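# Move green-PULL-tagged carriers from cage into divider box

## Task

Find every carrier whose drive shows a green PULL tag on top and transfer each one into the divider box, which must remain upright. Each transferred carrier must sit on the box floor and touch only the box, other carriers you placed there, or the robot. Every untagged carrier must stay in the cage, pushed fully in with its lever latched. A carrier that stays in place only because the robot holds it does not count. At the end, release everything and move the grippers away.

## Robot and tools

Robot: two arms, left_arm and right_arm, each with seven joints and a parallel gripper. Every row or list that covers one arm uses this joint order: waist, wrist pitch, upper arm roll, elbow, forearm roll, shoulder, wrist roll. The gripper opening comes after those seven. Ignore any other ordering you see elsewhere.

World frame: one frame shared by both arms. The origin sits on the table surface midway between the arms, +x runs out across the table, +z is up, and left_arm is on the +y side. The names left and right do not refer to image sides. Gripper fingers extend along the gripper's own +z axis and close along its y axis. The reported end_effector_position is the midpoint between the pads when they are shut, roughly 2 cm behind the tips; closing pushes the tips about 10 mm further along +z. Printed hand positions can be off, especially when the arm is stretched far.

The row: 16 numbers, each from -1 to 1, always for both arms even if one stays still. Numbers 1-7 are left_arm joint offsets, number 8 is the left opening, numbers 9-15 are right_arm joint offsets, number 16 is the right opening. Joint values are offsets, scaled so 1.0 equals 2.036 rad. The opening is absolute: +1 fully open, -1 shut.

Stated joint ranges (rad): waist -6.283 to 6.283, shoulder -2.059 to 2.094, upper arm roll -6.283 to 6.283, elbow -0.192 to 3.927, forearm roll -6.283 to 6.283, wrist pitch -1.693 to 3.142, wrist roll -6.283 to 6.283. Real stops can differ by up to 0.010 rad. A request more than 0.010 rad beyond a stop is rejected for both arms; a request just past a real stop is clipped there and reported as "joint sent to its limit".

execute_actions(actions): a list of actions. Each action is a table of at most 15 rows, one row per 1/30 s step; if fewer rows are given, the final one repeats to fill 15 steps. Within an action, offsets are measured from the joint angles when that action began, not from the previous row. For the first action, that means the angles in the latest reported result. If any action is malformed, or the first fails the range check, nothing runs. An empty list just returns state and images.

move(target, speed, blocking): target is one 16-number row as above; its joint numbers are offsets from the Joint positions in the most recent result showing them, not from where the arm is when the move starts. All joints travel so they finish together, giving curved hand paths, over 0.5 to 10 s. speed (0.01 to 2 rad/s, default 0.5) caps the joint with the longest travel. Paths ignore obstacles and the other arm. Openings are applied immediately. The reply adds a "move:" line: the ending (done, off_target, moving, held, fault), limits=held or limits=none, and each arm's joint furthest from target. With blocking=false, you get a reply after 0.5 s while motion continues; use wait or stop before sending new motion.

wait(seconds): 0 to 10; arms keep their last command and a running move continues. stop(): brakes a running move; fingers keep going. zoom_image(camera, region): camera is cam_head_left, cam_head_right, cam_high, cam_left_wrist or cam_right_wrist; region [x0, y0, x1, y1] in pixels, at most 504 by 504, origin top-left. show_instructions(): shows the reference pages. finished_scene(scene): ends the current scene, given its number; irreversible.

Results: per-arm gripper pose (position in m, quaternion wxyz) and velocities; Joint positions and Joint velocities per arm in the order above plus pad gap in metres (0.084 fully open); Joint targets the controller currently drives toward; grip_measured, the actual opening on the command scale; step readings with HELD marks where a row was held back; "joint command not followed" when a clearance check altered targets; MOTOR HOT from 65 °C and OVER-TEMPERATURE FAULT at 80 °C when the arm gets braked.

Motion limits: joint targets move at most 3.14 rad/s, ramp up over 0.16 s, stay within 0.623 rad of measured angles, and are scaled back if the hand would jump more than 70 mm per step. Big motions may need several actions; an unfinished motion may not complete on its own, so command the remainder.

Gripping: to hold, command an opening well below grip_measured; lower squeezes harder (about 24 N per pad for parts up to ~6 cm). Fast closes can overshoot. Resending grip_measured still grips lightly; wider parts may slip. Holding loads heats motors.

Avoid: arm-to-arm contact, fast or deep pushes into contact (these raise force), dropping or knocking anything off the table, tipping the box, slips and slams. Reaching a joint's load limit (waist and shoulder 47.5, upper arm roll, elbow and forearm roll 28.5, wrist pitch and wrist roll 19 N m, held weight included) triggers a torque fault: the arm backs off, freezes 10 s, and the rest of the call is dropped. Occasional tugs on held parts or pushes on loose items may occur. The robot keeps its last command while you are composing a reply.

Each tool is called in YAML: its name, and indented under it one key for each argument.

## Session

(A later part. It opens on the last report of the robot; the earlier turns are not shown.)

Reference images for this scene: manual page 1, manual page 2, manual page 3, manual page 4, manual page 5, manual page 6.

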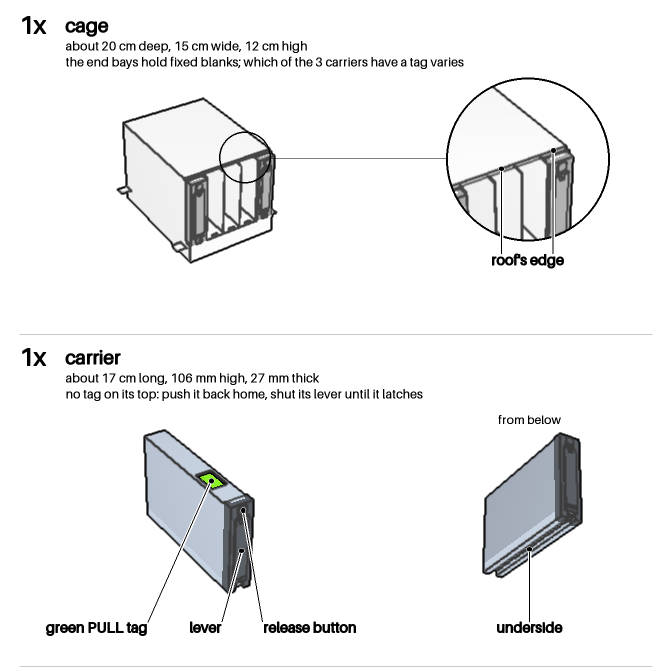

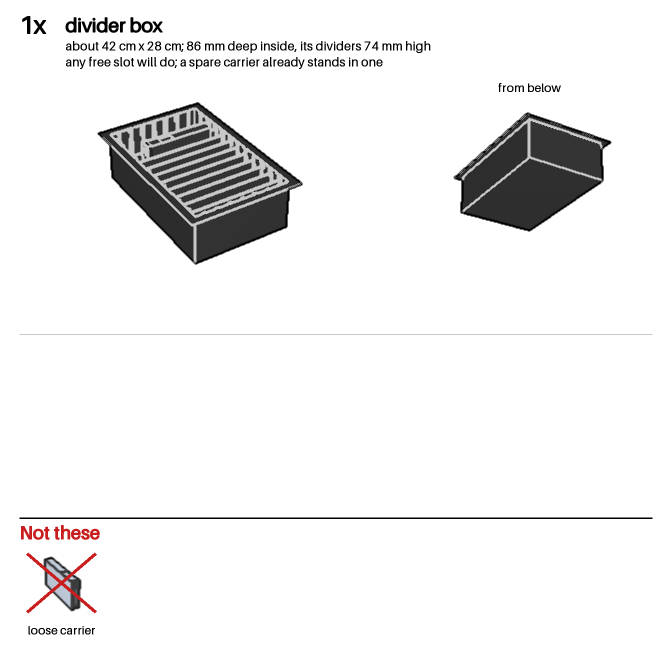

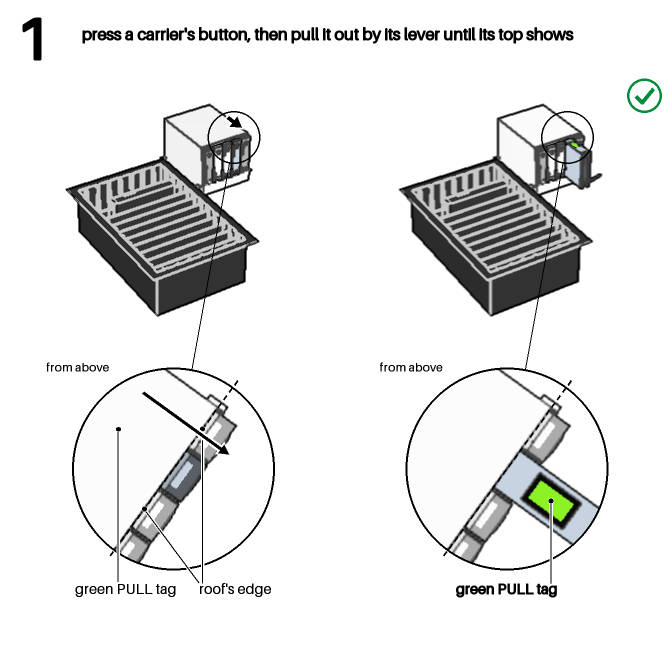

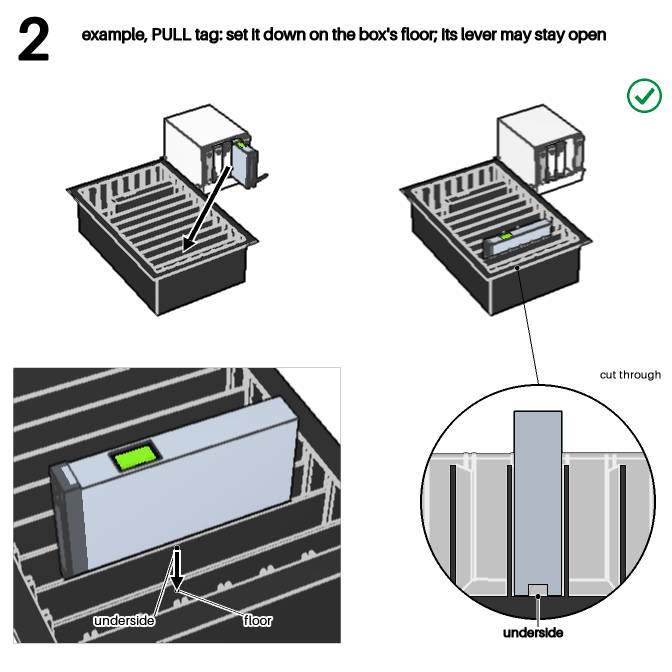

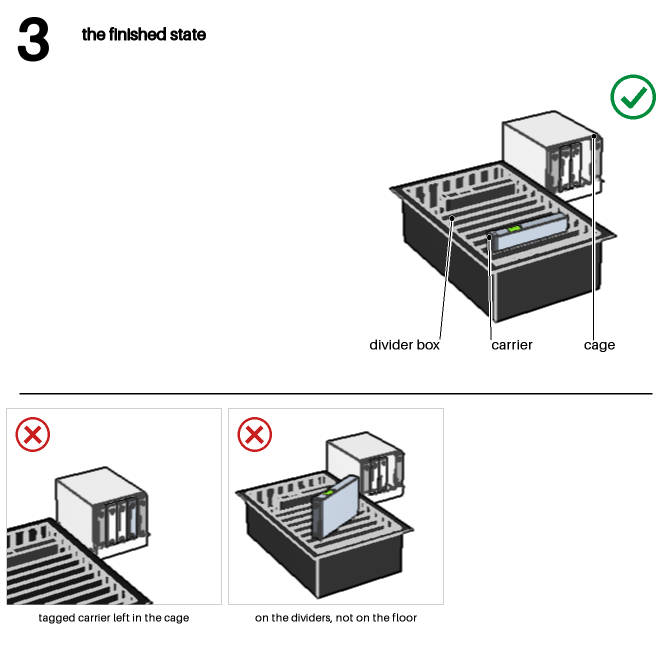

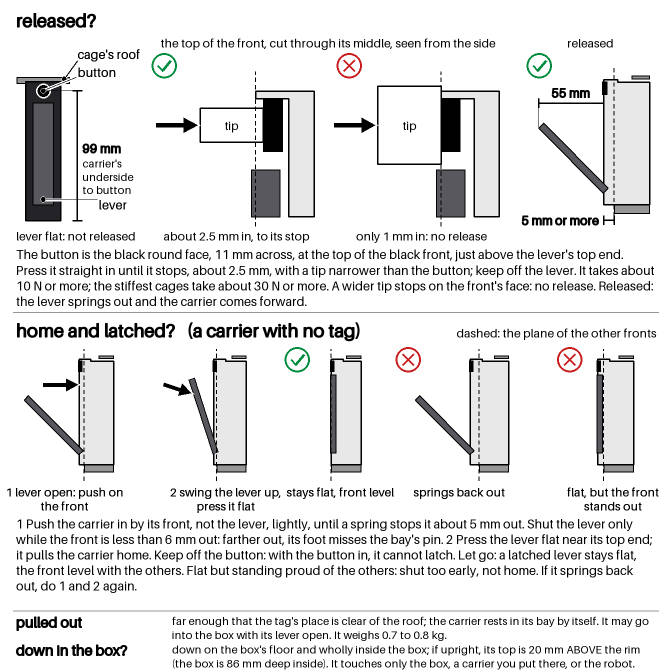

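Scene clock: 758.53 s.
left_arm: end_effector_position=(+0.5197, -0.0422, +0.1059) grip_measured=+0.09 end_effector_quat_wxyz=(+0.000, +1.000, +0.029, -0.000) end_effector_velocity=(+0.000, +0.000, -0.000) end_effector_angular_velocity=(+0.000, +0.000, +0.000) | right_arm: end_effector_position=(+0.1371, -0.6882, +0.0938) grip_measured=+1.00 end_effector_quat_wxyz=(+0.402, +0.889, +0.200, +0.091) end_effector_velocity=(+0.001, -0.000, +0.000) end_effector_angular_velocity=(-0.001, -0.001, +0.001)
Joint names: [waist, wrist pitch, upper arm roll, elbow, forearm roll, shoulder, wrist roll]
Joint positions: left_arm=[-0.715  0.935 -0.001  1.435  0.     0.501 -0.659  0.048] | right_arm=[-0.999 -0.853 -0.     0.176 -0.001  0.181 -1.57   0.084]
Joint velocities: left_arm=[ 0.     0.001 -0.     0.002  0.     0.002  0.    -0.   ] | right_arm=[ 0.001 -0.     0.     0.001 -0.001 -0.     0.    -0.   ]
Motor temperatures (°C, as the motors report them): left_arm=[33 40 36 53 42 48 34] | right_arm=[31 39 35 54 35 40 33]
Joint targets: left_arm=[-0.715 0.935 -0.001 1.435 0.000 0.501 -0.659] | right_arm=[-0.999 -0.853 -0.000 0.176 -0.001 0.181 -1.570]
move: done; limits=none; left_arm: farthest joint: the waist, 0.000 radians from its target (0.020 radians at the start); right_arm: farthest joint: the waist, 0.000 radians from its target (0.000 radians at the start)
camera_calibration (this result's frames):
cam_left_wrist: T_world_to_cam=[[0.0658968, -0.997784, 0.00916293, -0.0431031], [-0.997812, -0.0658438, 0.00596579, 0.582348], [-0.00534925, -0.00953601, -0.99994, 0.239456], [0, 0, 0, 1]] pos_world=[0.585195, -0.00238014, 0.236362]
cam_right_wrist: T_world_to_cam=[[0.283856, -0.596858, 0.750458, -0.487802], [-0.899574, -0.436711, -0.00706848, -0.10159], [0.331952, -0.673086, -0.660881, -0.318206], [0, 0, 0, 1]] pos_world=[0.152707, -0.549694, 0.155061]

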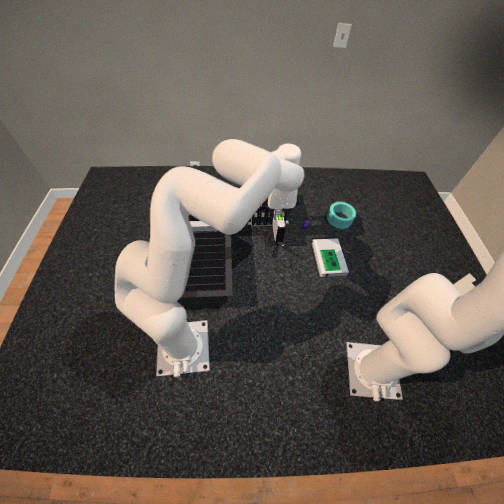

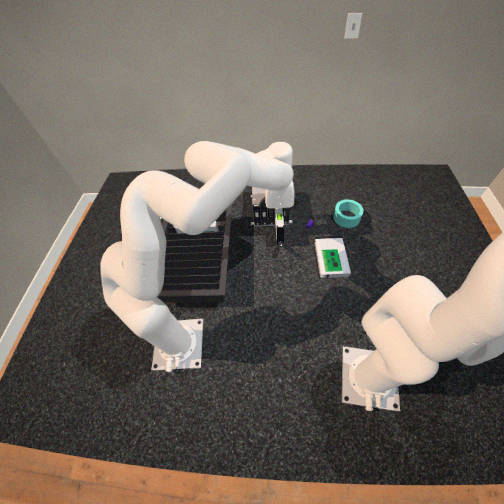

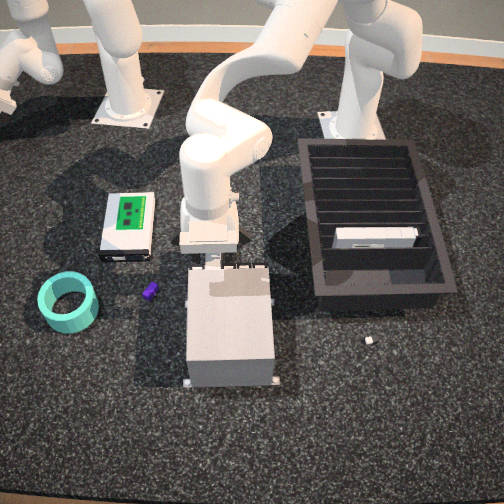

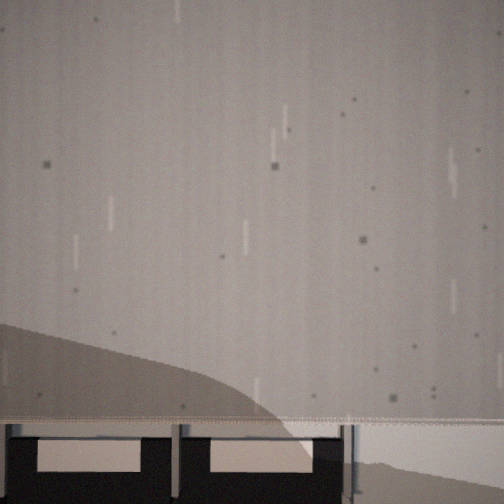

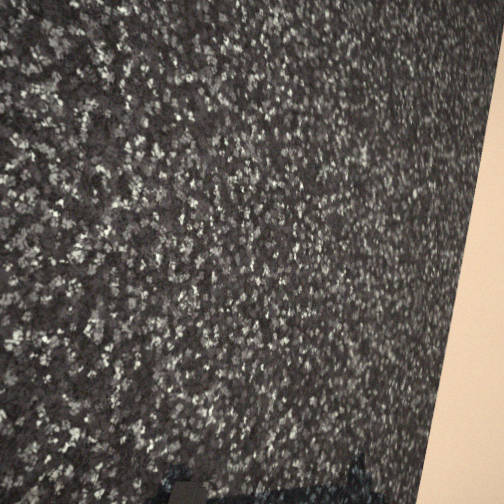

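execute_actions:
  actions:
    - [[0.0004,0,0,0,0,0,0.0004,0.1,0,0,0,0,0,0,0,1],[0.0008,0,0,0,0,0,0.0008,0.05,0,0,0,0,0,0,0,1],[0.0013,0,0,0,0,0,0.0013,0.0,0,0,0,0,0,0,0,1],[0.0013,0,0,0,0,0,0.0013,-0.08,0,0,0,0,0,0,0,1],[0.0013,0,0,0,0,0,0.0013,-0.16,0,0,0,0,0,0,0,1],[0.0013,0,0,0,0,0,0.0013,-0.24,0,0,0,0,0,0,0,1],[0.0013,0,0,0,0,0,0.0013,-0.3,0,0,0,0,0,0,0,1],[0.0013,0,0,0,0,0,0.0013,-0.36,0,0,0,0,0,0,0,1],[0.0013,0,0,0,0,0,0.0013,-0.42,0,0,0,0,0,0,0,1],[0.0013,0,0,0,0,0,0.0013,-0.5,0,0,0,0,0,0,0,1],[0.0013,0,0,0,0,0,0.0013,-0.6,0,0,0,0,0,0,0,1],[0.0013,0,0,0,0,0,0.0013,-0.7,0,0,0,0,0,0,0,1],[0.0013,0,0,0,0,0,0.0013,-0.85,0,0,0,0,0,0,0,1],[0.0013,0,0,0,0,0,0.0013,-1,0,0,0,0,0,0,0,1]]

Scene clock: 774.13 s.
left_arm: end_effector_position=(+0.5206, -0.0409, +0.1060) grip_measured=-0.40 end_effector_quat_wxyz=(+0.000, +1.000, +0.029, -0.000) end_effector_velocity=(-0.000, +0.000, -0.000) end_effector_angular_velocity=(+0.002, +0.001, -0.004) | right_arm: end_effector_position=(+0.1371, -0.6882, +0.0938) grip_measured=+1.00 end_effector_quat_wxyz=(+0.402, +0.889, +0.200, +0.091) end_effector_velocity=(-0.001, -0.000, -0.000) end_effector_angular_velocity=(-0.000, +0.001, -0.002)
Joint names: [waist, wrist pitch, upper arm roll, elbow, forearm roll, shoulder, wrist roll]
Joint positions: left_arm=[-0.712  0.934 -0.001  1.435 -0.     0.501 -0.657  0.027] | right_arm=[-0.999 -0.853 -0.     0.176 -0.001  0.181 -1.57   0.084]
Joint velocities: left_arm=[-0.001  0.001 -0.    -0.     0.002 -0.     0.003  0.   ] | right_arm=[-0.001  0.     0.    -0.001  0.002 -0.    -0.001  0.   ]
Motor temperatures (°C, as the motors report them): left_arm=[33 39 35 56 42 48 34] | right_arm=[31 39 35 54 35 40 33]
Joint targets: left_arm=[-0.712 0.935 -0.001 1.435 0.000 0.501 -0.657] | right_arm=[-0.999 -0.853 -0.000 0.176 -0.001 0.181 -1.570]
Step readings (joint positions):
0: left_arm=[-0.715 0.935 -0.001 1.435 0.000 0.501 -0.659] | right_arm=[-0.999 -0.853 -0.000 0.176 -0.001 0.181 -1.570]
1: left_arm=[-0.715 0.935 -0.001 1.435 0.000 0.501 -0.659] | right_arm=[-0.999 -0.853 -0.000 0.176 -0.001 0.181 -1.570]
2: left_arm=[-0.715 0.935 -0.001 1.435 0.000 0.501 -0.659] | right_arm=[-0.999 -0.853 -0.000 0.176 -0.001 0.181 -1.570]
4: left_arm=[-0.714 0.935 -0.001 1.435 0.000 0.501 -0.658] | right_arm=[-0.999 -0.853 -0.000 0.176 -0.001 0.181 -1.570]
8: left_arm=[-0.712 0.935 -0.001 1.435 0.000 0.501 -0.657] | right_arm=[-0.999 -0.853 -0.000 0.176 -0.001 0.181 -1.570]
15: Joint positions above
camera_calibration (this result's frames):
cam_left_wrist: T_world_to_cam=[[0.066604, -0.997734, 0.0094875, -0.0423266], [-0.997765, -0.0665492, 0.00598559, 0.583284], [-0.00534064, -0.00986496, -0.999937, 0.239469], [0, 0, 0, 1]] pos_world=[0.586079, -0.00105127, 0.236364]
cam_right_wrist: T_world_to_cam=[[0.283856, -0.596858, 0.750458, -0.487802], [-0.899574, -0.43671, -0.00706861, -0.10159], [0.331952, -0.673086, -0.660881, -0.318206], [0, 0, 0, 1]] pos_world=[0.152707, -0.549694, 0.155061]

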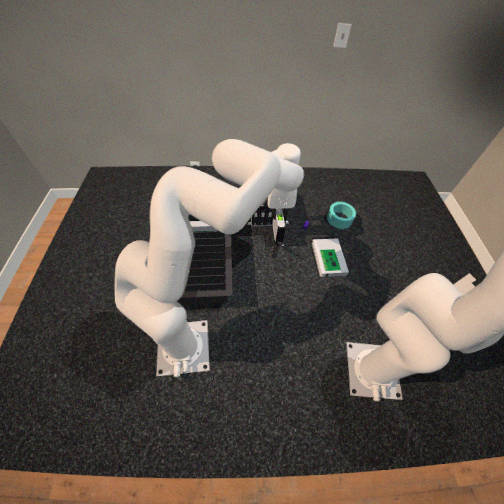

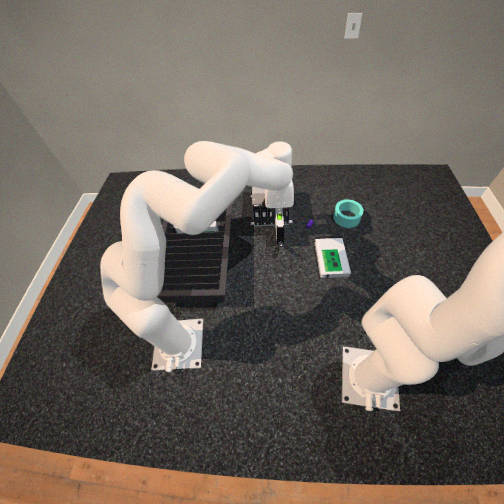

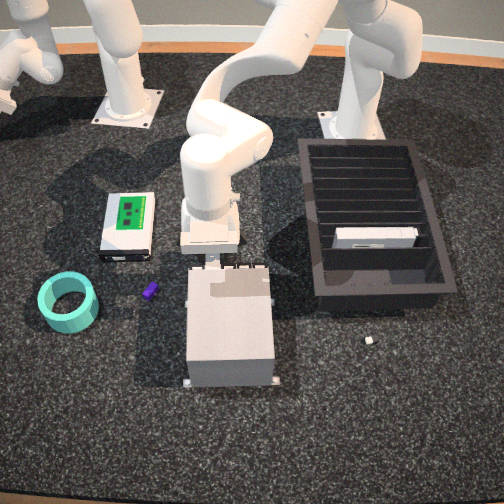

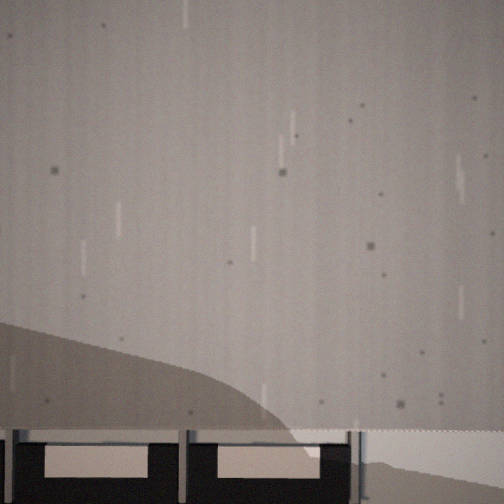

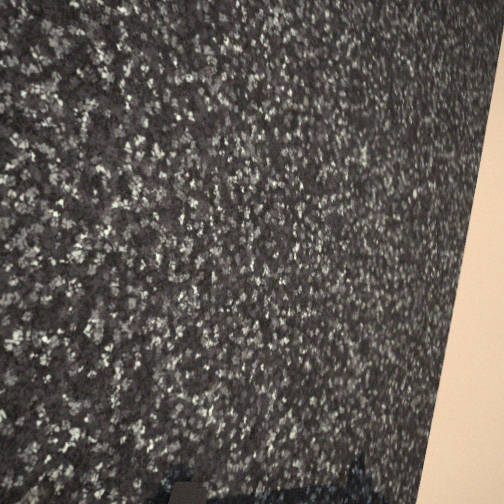

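move:
  target: [0,0.0021,0,0.0006,0,-0.0012,0,-1, 0,0,0,0,0,0,0,1]
  speed: 0.01

Scene clock: 777.87 s.
left_arm: end_effector_position=(+0.5205, -0.0408, +0.1063) grip_measured=-0.40 end_effector_quat_wxyz=(-0.000, +1.000, +0.029, -0.001) end_effector_velocity=(+0.000, +0.000, +0.001) end_effector_angular_velocity=(+0.000, -0.000, +0.001) | right_arm: end_effector_position=(+0.1371, -0.6882, +0.0938) grip_measured=+1.00 end_effector_quat_wxyz=(+0.402, +0.889, +0.200, +0.091) end_effector_velocity=(-0.000, -0.000, +0.000) end_effector_angular_velocity=(-0.001, -0.001, -0.000)
Joint names: [waist, wrist pitch, upper arm roll, elbow, forearm roll, shoulder, wrist roll]
Joint positions: left_arm=[-0.712  0.937 -0.001  1.436 -0.     0.501 -0.657  0.027] | right_arm=[-0.999 -0.853 -0.     0.176 -0.001  0.181 -1.57   0.084]
Joint velocities: left_arm=[ 0.     0.002 -0.     0.001  0.    -0.001 -0.001  0.   ] | right_arm=[-0.    -0.    -0.001  0.001 -0.001 -0.     0.    -0.   ]
Motor temperatures (°C, as the motors report them): left_arm=[33 39 35 57 42 48 34] | right_arm=[31 39 35 54 35 40 33]
Joint targets: left_arm=[-0.712 0.939 -0.001 1.436 -0.000 0.498 -0.657] | right_arm=[-0.999 -0.853 -0.000 0.176 -0.001 0.181 -1.570]
move: done; limits=none; left_arm: farthest joint: the shoulder, 0.002 radians from its target (0.002 radians at the start); right_arm: farthest joint: the waist, 0.000 radians from its target (0.000 radians at the start)
camera_calibration (this result's frames):
cam_left_wrist: T_world_to_cam=[[0.06658, -0.997743, 0.00874331, -0.042121], [-0.997762, -0.0665214, 0.006835, 0.583044], [-0.00623796, -0.00917881, -0.999938, 0.240345], [0, 0, 0, 1]] pos_world=[0.586042, -0.00103491, 0.236713]
cam_right_wrist: T_world_to_cam=[[0.283856, -0.596858, 0.750458, -0.487802], [-0.899574, -0.43671, -0.0070686, -0.10159], [0.331952, -0.673086, -0.660881, -0.318206], [0, 0, 0, 1]] pos_world=[0.152707, -0.549694, 0.155061]

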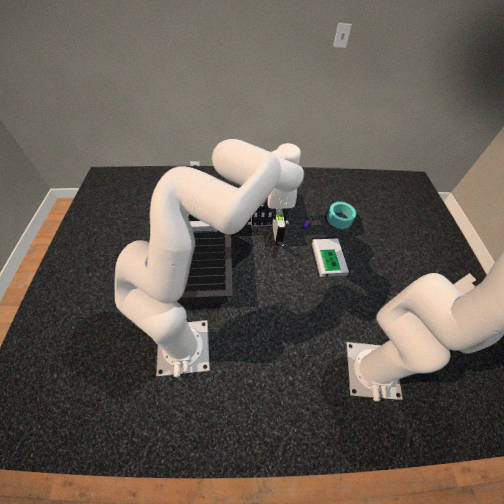

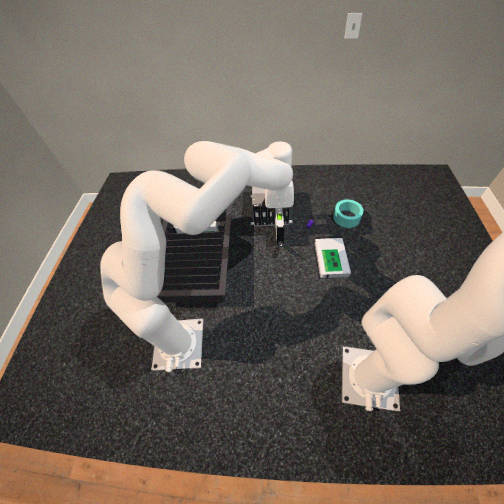

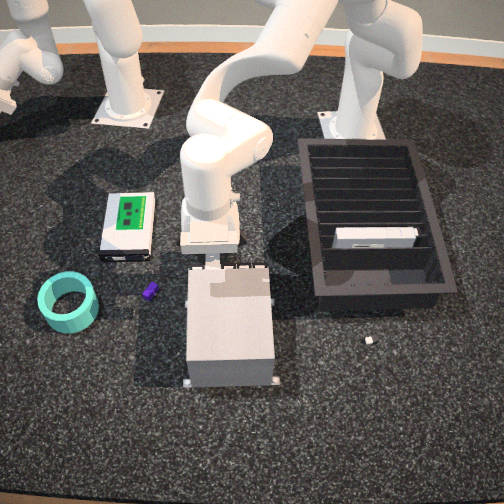

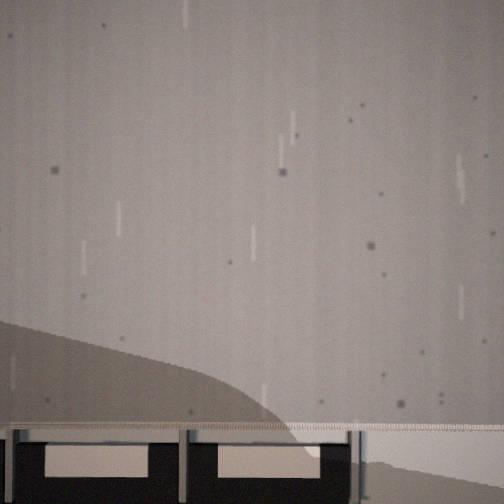

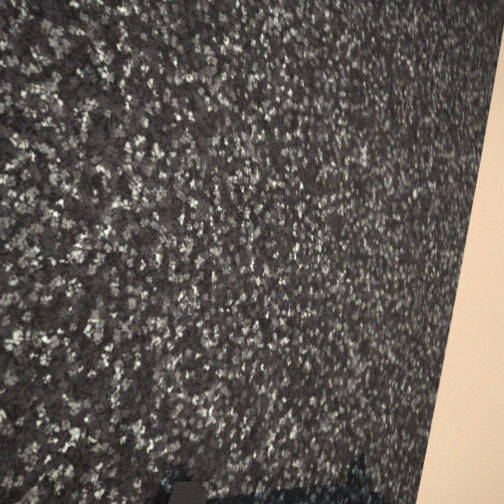

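move:
  target: [0,0.0015,0,0.0003,0,-0.0022,0,-1, 0,0,0,0,0,0,0,1]
  speed: 0.01

Scene clock: 783.07 s.
left_arm: end_effector_position=(+0.5202, -0.0409, +0.1086) grip_measured=-0.40 end_effector_quat_wxyz=(+0.000, +1.000, +0.029, -0.000) end_effector_velocity=(-0.000, -0.001, +0.000) end_effector_angular_velocity=(-0.001, -0.000, -0.002) | right_arm: end_effector_position=(+0.1371, -0.6882, +0.0938) grip_measured=+1.00 end_effector_quat_wxyz=(+0.402, +0.889, +0.200, +0.091) end_effector_velocity=(-0.000, -0.000, +0.000) end_effector_angular_velocity=(+0.000, -0.001, -0.002)
Joint names: [waist, wrist pitch, upper arm roll, elbow, forearm roll, shoulder, wrist roll]
Joint positions: left_arm=[-0.712  0.94  -0.001  1.436 -0.     0.496 -0.657  0.027] | right_arm=[-0.999 -0.853 -0.     0.176 -0.001  0.181 -1.57   0.084]
Joint velocities: left_arm=[ 0.001 -0.    -0.002  0.001  0.    -0.     0.     0.   ] | right_arm=[-0.     0.     0.    -0.     0.001 -0.     0.001  0.   ]
Motor temperatures (°C, as the motors report them): left_arm=[33 39 35 59 42 49 34] | right_arm=[31 39 35 54 35 40 33]
Joint targets: left_arm=[-0.712 0.940 -0.001 1.436 -0.000 0.496 -0.657] | right_arm=[-0.999 -0.853 -0.000 0.176 -0.001 0.181 -1.570]
move: done; limits=none; left_arm: farthest joint: the elbow, 0.001 radians from its target (0.001 radians at the start); right_arm: farthest joint: the waist, 0.000 radians from its target (0.000 radians at the start)
camera_calibration (this result's frames):
cam_left_wrist: T_world_to_cam=[[0.0662949, -0.997757, 0.00932002, -0.0420945], [-0.997784, -0.0662375, 0.00634484, 0.582818], [-0.00571327, -0.00972, -0.999936, 0.242277], [0, 0, 0, 1]] pos_world=[0.585701, -0.00104074, 0.238956]
cam_right_wrist: T_world_to_cam=[[0.283856, -0.596858, 0.750458, -0.487802], [-0.899574, -0.43671, -0.00706852, -0.10159], [0.331951, -0.673086, -0.660881, -0.318206], [0, 0, 0, 1]] pos_world=[0.152707, -0.549694, 0.155061]

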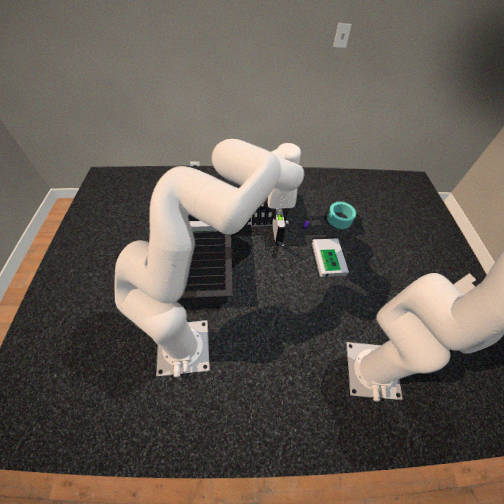

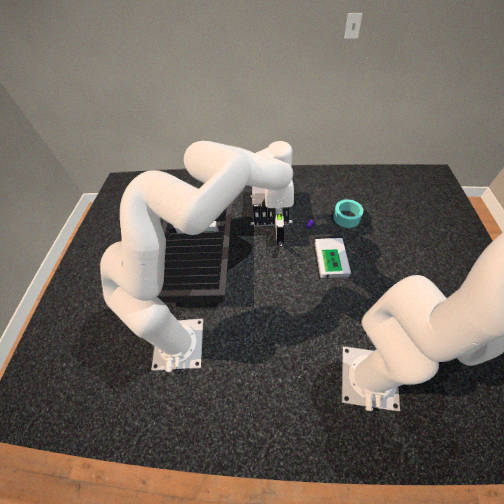

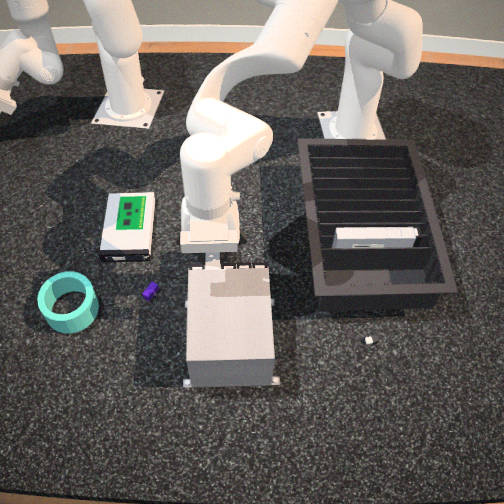

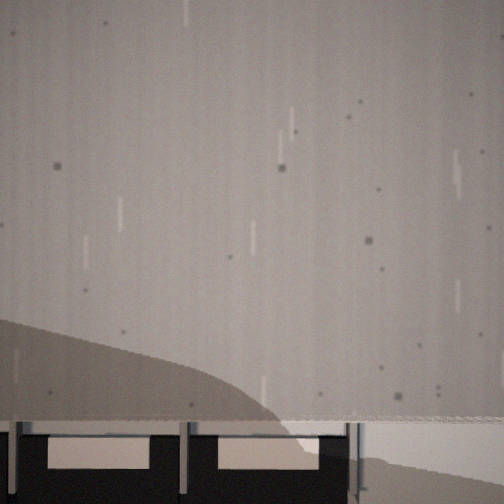

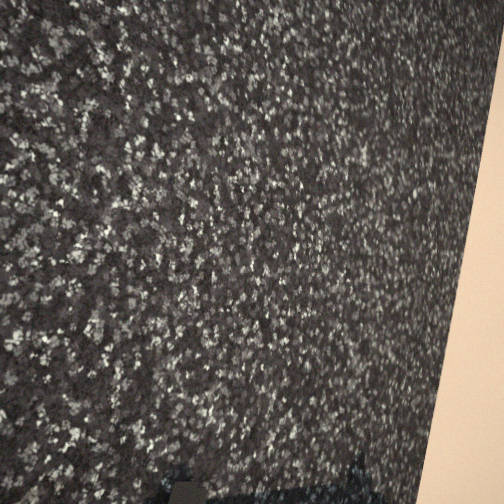

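move:
  target: [-0.00506,-0.00702,0,-0.01935,0,-0.01233,-0.00506,-1, 0,0,0,0,0,0,0,1]
  speed: 0.03

zoom_image:
  camera: "cam_head_right"
  region: [240,190,320,270]

Scene clock: 791.57 s.
left_arm: end_effector_position=(+0.5130, -0.0415, +0.1111) grip_measured=-0.40 end_effector_quat_wxyz=(+0.002, +1.000, +0.030, +0.003) end_effector_velocity=(-0.003, -0.000, -0.001) end_effector_angular_velocity=(+0.002, +0.005, -0.001) | right_arm: end_effector_position=(+0.1371, -0.6882, +0.0938) grip_measured=+1.00 end_effector_quat_wxyz=(+0.402, +0.889, +0.200, +0.091) end_effector_velocity=(+0.000, +0.000, -0.000) end_effector_angular_velocity=(+0.000, +0.000, +0.001)
Joint names: [waist, wrist pitch, upper arm roll, elbow, forearm roll, shoulder, wrist roll]
Joint positions: left_arm=[-0.722  0.922  0.001  1.399  0.     0.469 -0.667  0.027] | right_arm=[-0.999 -0.853 -0.     0.176 -0.001  0.181 -1.57   0.084]
Joint velocities: left_arm=[-0.001  0.002 -0.002 -0.004 -0.001 -0.001 -0.001  0.   ] | right_arm=[ 0.    -0.001 -0.    -0.001 -0.001 -0.     0.    -0.   ]
Motor temperatures (°C, as the motors report them): left_arm=[32 39 35 62 42 50 34] | right_arm=[31 39 35 54 35 40 33]
Joint targets: left_arm=[-0.723 0.926 -0.001 1.397 -0.000 0.471 -0.667] | right_arm=[-0.999 -0.853 -0.000 0.176 -0.001 0.181 -1.570]
move: done; limits=none; left_arm: farthest joint: the wrist pitch, 0.004 radians from its target (0.014 radians at the start); right_arm: farthest joint: the waist, 0.000 radians from its target (0.000 radians at the start)
camera_calibration (this result's frames):
cam_left_wrist: T_world_to_cam=[[0.0680874, -0.99758, 0.0140582, -0.0436318], [-0.997677, -0.0681115, -0.00124316, 0.576327], [0.00219767, -0.0139409, -0.9999, 0.240499], [0, 0, 0, 1]] pos_world=[0.57743, -0.000918935, 0.241805]
cam_right_wrist: T_world_to_cam=[[0.283856, -0.596858, 0.750458, -0.487802], [-0.899574, -0.43671, -0.0070685, -0.10159], [0.331951, -0.673086, -0.660881, -0.318206], [0, 0, 0, 1]] pos_world=[0.152707, -0.549694, 0.155061]

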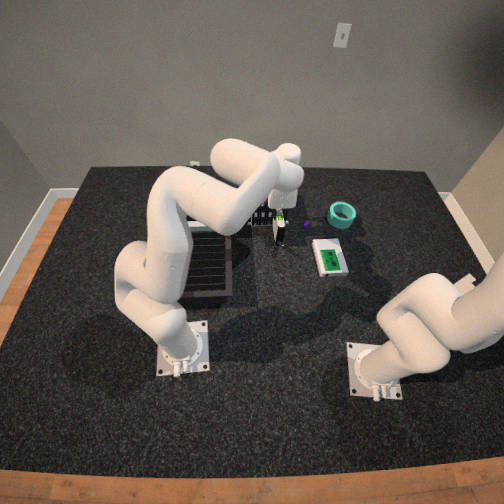

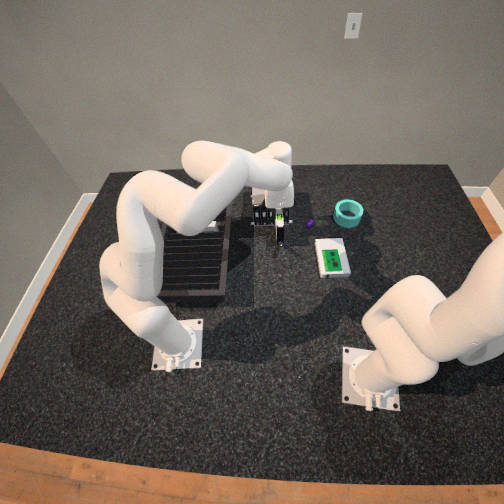

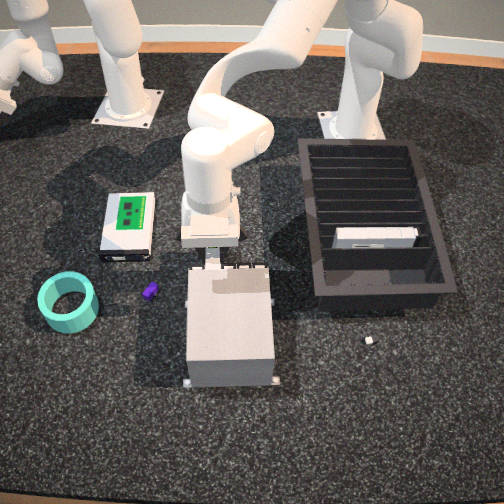

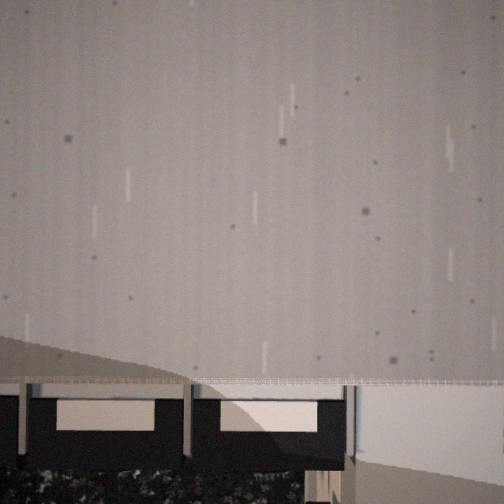

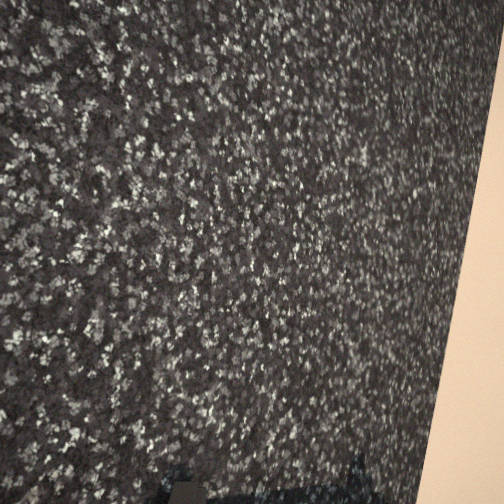

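Region (240, 190, 320, 270) of cam_head_right's 504x504 image, scaled by 6.300, with more detail than that image has.

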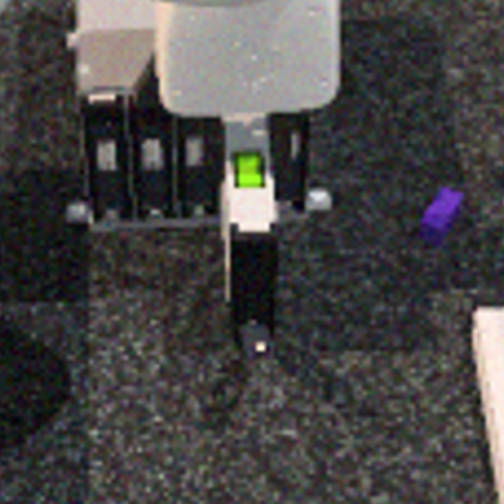

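execute_actions:
  actions:
    - [[0.0015,0.002,0,0.004,0,0.002,0.0015,-0.5,0,0,0,0,0,0,0,1],[0.0015,0.002,0,0.004,0,0.002,0.0015,-0.2,0,0,0,0,0,0,0,1],[0.0015,0.002,0,0.004,0,0.002,0.0015,0.1,0,0,0,0,0,0,0,1]]

Scene clock: 826.80 s.
left_arm: end_effector_position=(+0.5143, -0.0410, +0.1105) grip_measured=+0.09 end_effector_quat_wxyz=(+0.002, +1.000, +0.029, +0.002) end_effector_velocity=(+0.002, -0.001, +0.003) end_effector_angular_velocity=(-0.004, -0.008, +0.001) | right_arm: end_effector_position=(+0.1371, -0.6882, +0.0938) grip_measured=+1.00 end_effector_quat_wxyz=(+0.402, +0.889, +0.200, +0.091) end_effector_velocity=(+0.000, +0.000, -0.000) end_effector_angular_velocity=(+0.001, -0.000, +0.000)
Joint names: [waist, wrist pitch, upper arm roll, elbow, forearm roll, shoulder, wrist roll]
Joint positions: left_arm=[-0.719  0.926 -0.     1.406 -0.     0.474 -0.664  0.048] | right_arm=[-0.999 -0.853 -0.     0.176 -0.001  0.181 -1.57   0.084]
Joint velocities: left_arm=[ 0.001 -0.004  0.     0.003  0.001 -0.002 -0.001 -0.   ] | right_arm=[-0.     0.001  0.    -0.    -0.    -0.     0.001  0.   ]
Motor temperatures (°C, as the motors report them): left_arm=[33 38 36 51 42 47 34] | right_arm=[31 39 35 53 35 40 33]
Joint targets: left_arm=[-0.719 0.926 0.001 1.407 0.000 0.473 -0.664] | right_arm=[-0.999 -0.853 -0.000 0.176 -0.001 0.181 -1.570]
Step readings (joint positions):
0: left_arm=[-0.723 0.926 -0.001 1.397 -0.000 0.471 -0.667] | right_arm=[-0.999 -0.853 -0.000 0.176 -0.001 0.181 -1.570]
1: left_arm=[-0.723 0.926 -0.001 1.397 -0.000 0.471 -0.667] | right_arm=[-0.999 -0.853 -0.000 0.176 -0.001 0.181 -1.570]
2: left_arm=[-0.722 0.926 -0.001 1.398 -0.000 0.471 -0.667] | right_arm=[-0.999 -0.853 -0.000 0.176 -0.001 0.181 -1.570]
4: left_arm=[-0.722 0.930 -0.005 1.395 -0.001 0.477 -0.665] | right_arm=[-0.999 -0.853 -0.000 0.176 -0.001 0.181 -1.570]
8: left_arm=[-0.722 0.930 -0.005 1.397 -0.001 0.480 -0.664] | right_arm=[-0.999 -0.853 -0.000 0.176 -0.001 0.181 -1.570]
15: Joint positions above
camera_calibration (this result's frames):
cam_left_wrist: T_world_to_cam=[[0.067167, -0.997662, 0.0126, -0.0426036], [-0.997742, -0.0671571, 0.00121068, 0.577424], [-0.000361673, -0.0126529, -0.99992, 0.241327], [0, 0, 0, 1]] pos_world=[0.579069, -0.000672364, 0.241145]
cam_right_wrist: T_world_to_cam=[[0.283856, -0.596858, 0.750458, -0.487802], [-0.899574, -0.43671, -0.00706848, -0.10159], [0.331952, -0.673086, -0.660881, -0.318206], [0, 0, 0, 1]] pos_world=[0.152707, -0.549694, 0.155061]

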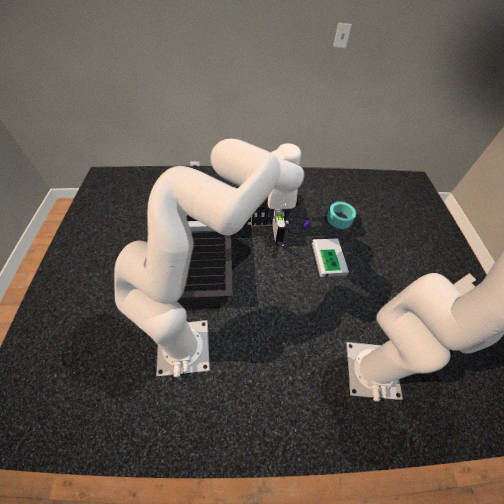

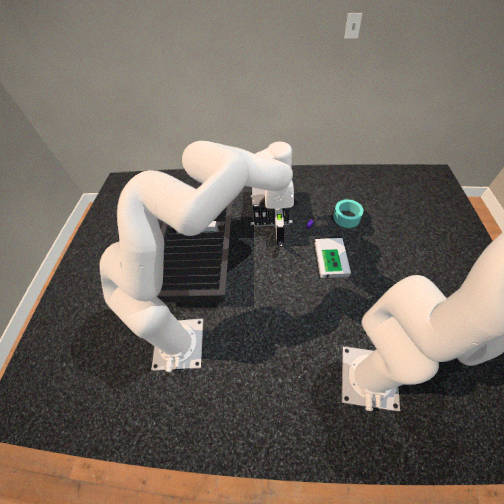

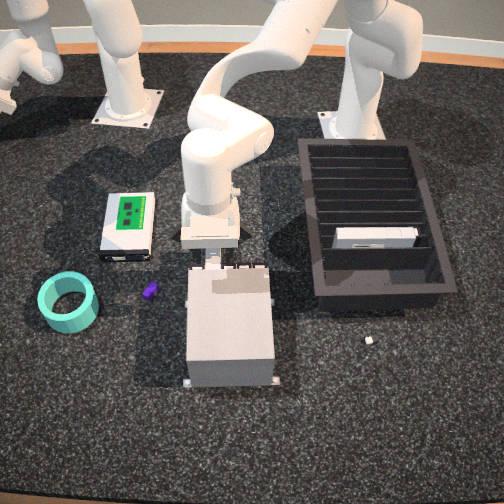

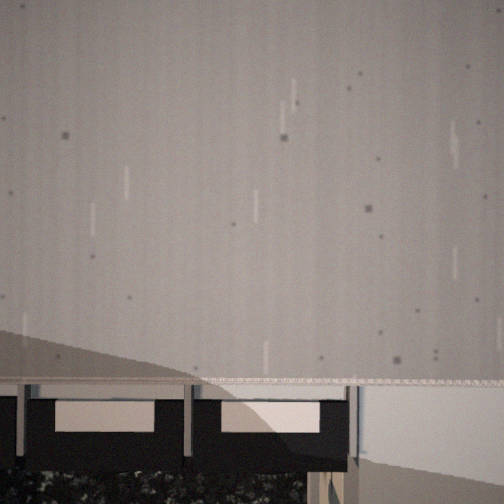

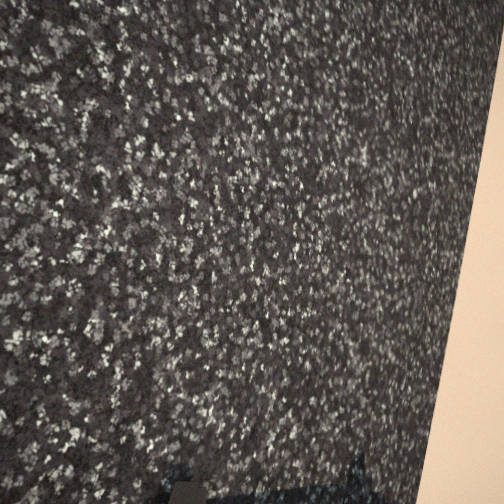

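move:
  target: [-0.06528,-0.0552,0,-0.1703,0,-0.1121,-0.0650,0.1, 0,0,0,0,0,0,0,1]
  speed: 0.3

Scene clock: 833.00 s.
left_arm: end_effector_position=(+0.4084, -0.0480, +0.1078) grip_measured=+0.09 end_effector_quat_wxyz=(-0.000, +1.000, +0.029, -0.000) end_effector_velocity=(-0.002, -0.001, +0.000) end_effector_angular_velocity=(-0.001, +0.000, -0.002) | right_arm: end_effector_position=(+0.1371, -0.6882, +0.0938) grip_measured=+1.00 end_effector_quat_wxyz=(+0.402, +0.889, +0.200, +0.091) end_effector_velocity=(+0.000, +0.000, -0.000) end_effector_angular_velocity=(+0.000, -0.000, +0.001)
Joint names: [waist, wrist pitch, upper arm roll, elbow, forearm roll, shoulder, wrist roll]
Joint positions: left_arm=[-0.852  0.814  0.     1.059 -0.     0.246 -0.796  0.048] | right_arm=[-0.999 -0.853 -0.     0.176 -0.001  0.181 -1.57   0.084]
Joint velocities: left_arm=[-0.002 -0.001 -0.002 -0.003 -0.    -0.002 -0.002 -0.   ] | right_arm=[ 0.001  0.    -0.    -0.001 -0.001 -0.     0.001  0.   ]
Motor temperatures (°C, as the motors report them): left_arm=[33 38 36 53 42 47 34] | right_arm=[31 39 35 53 35 40 33]
Joint targets: left_arm=[-0.852 0.814 -0.000 1.059 -0.000 0.246 -0.796] | right_arm=[-0.999 -0.853 -0.000 0.176 -0.001 0.181 -1.570]
move: done; limits=none; left_arm: farthest joint: the waist, 0.000 radians from its target (0.133 radians at the start); right_arm: farthest joint: the waist, 0.000 radians from its target (0.000 radians at the start)
camera_calibration (this result's frames):
cam_left_wrist: T_world_to_cam=[[0.0668904, -0.997722, 0.00871803, -0.0419298], [-0.997746, -0.0668408, 0.00586494, 0.470763], [-0.00526886, -0.00909069, -0.999945, 0.240637], [0, 0, 0, 1]] pos_world=[0.473775, -0.00818058, 0.238228]
cam_right_wrist: T_world_to_cam=[[0.283856, -0.596858, 0.750458, -0.487802], [-0.899574, -0.43671, -0.00706854, -0.10159], [0.331951, -0.673086, -0.660881, -0.318206], [0, 0, 0, 1]] pos_world=[0.152707, -0.549694, 0.155061]

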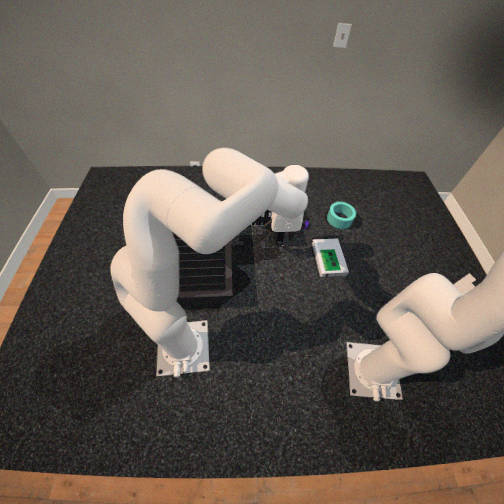

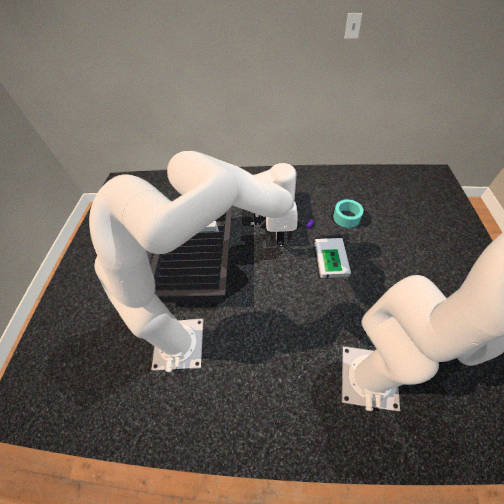

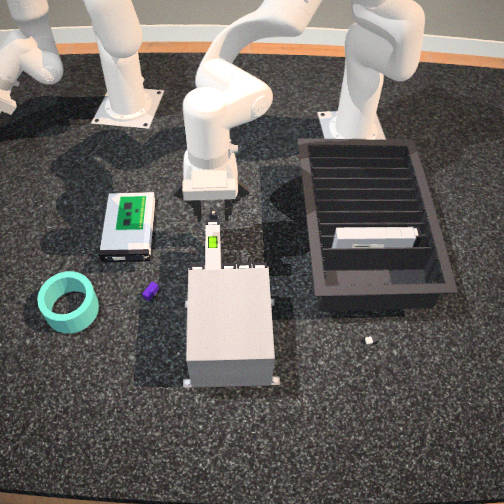

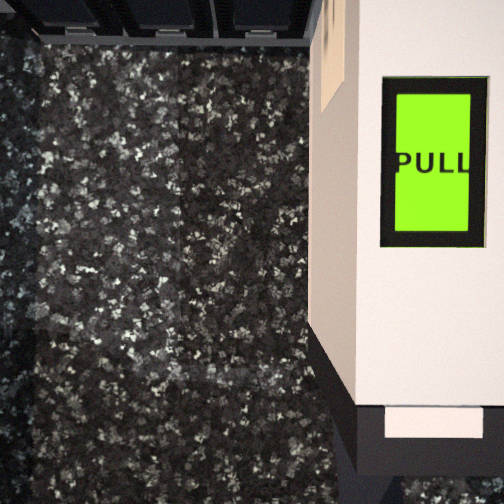

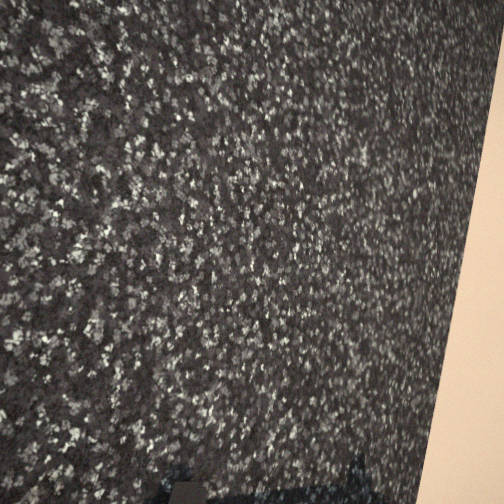

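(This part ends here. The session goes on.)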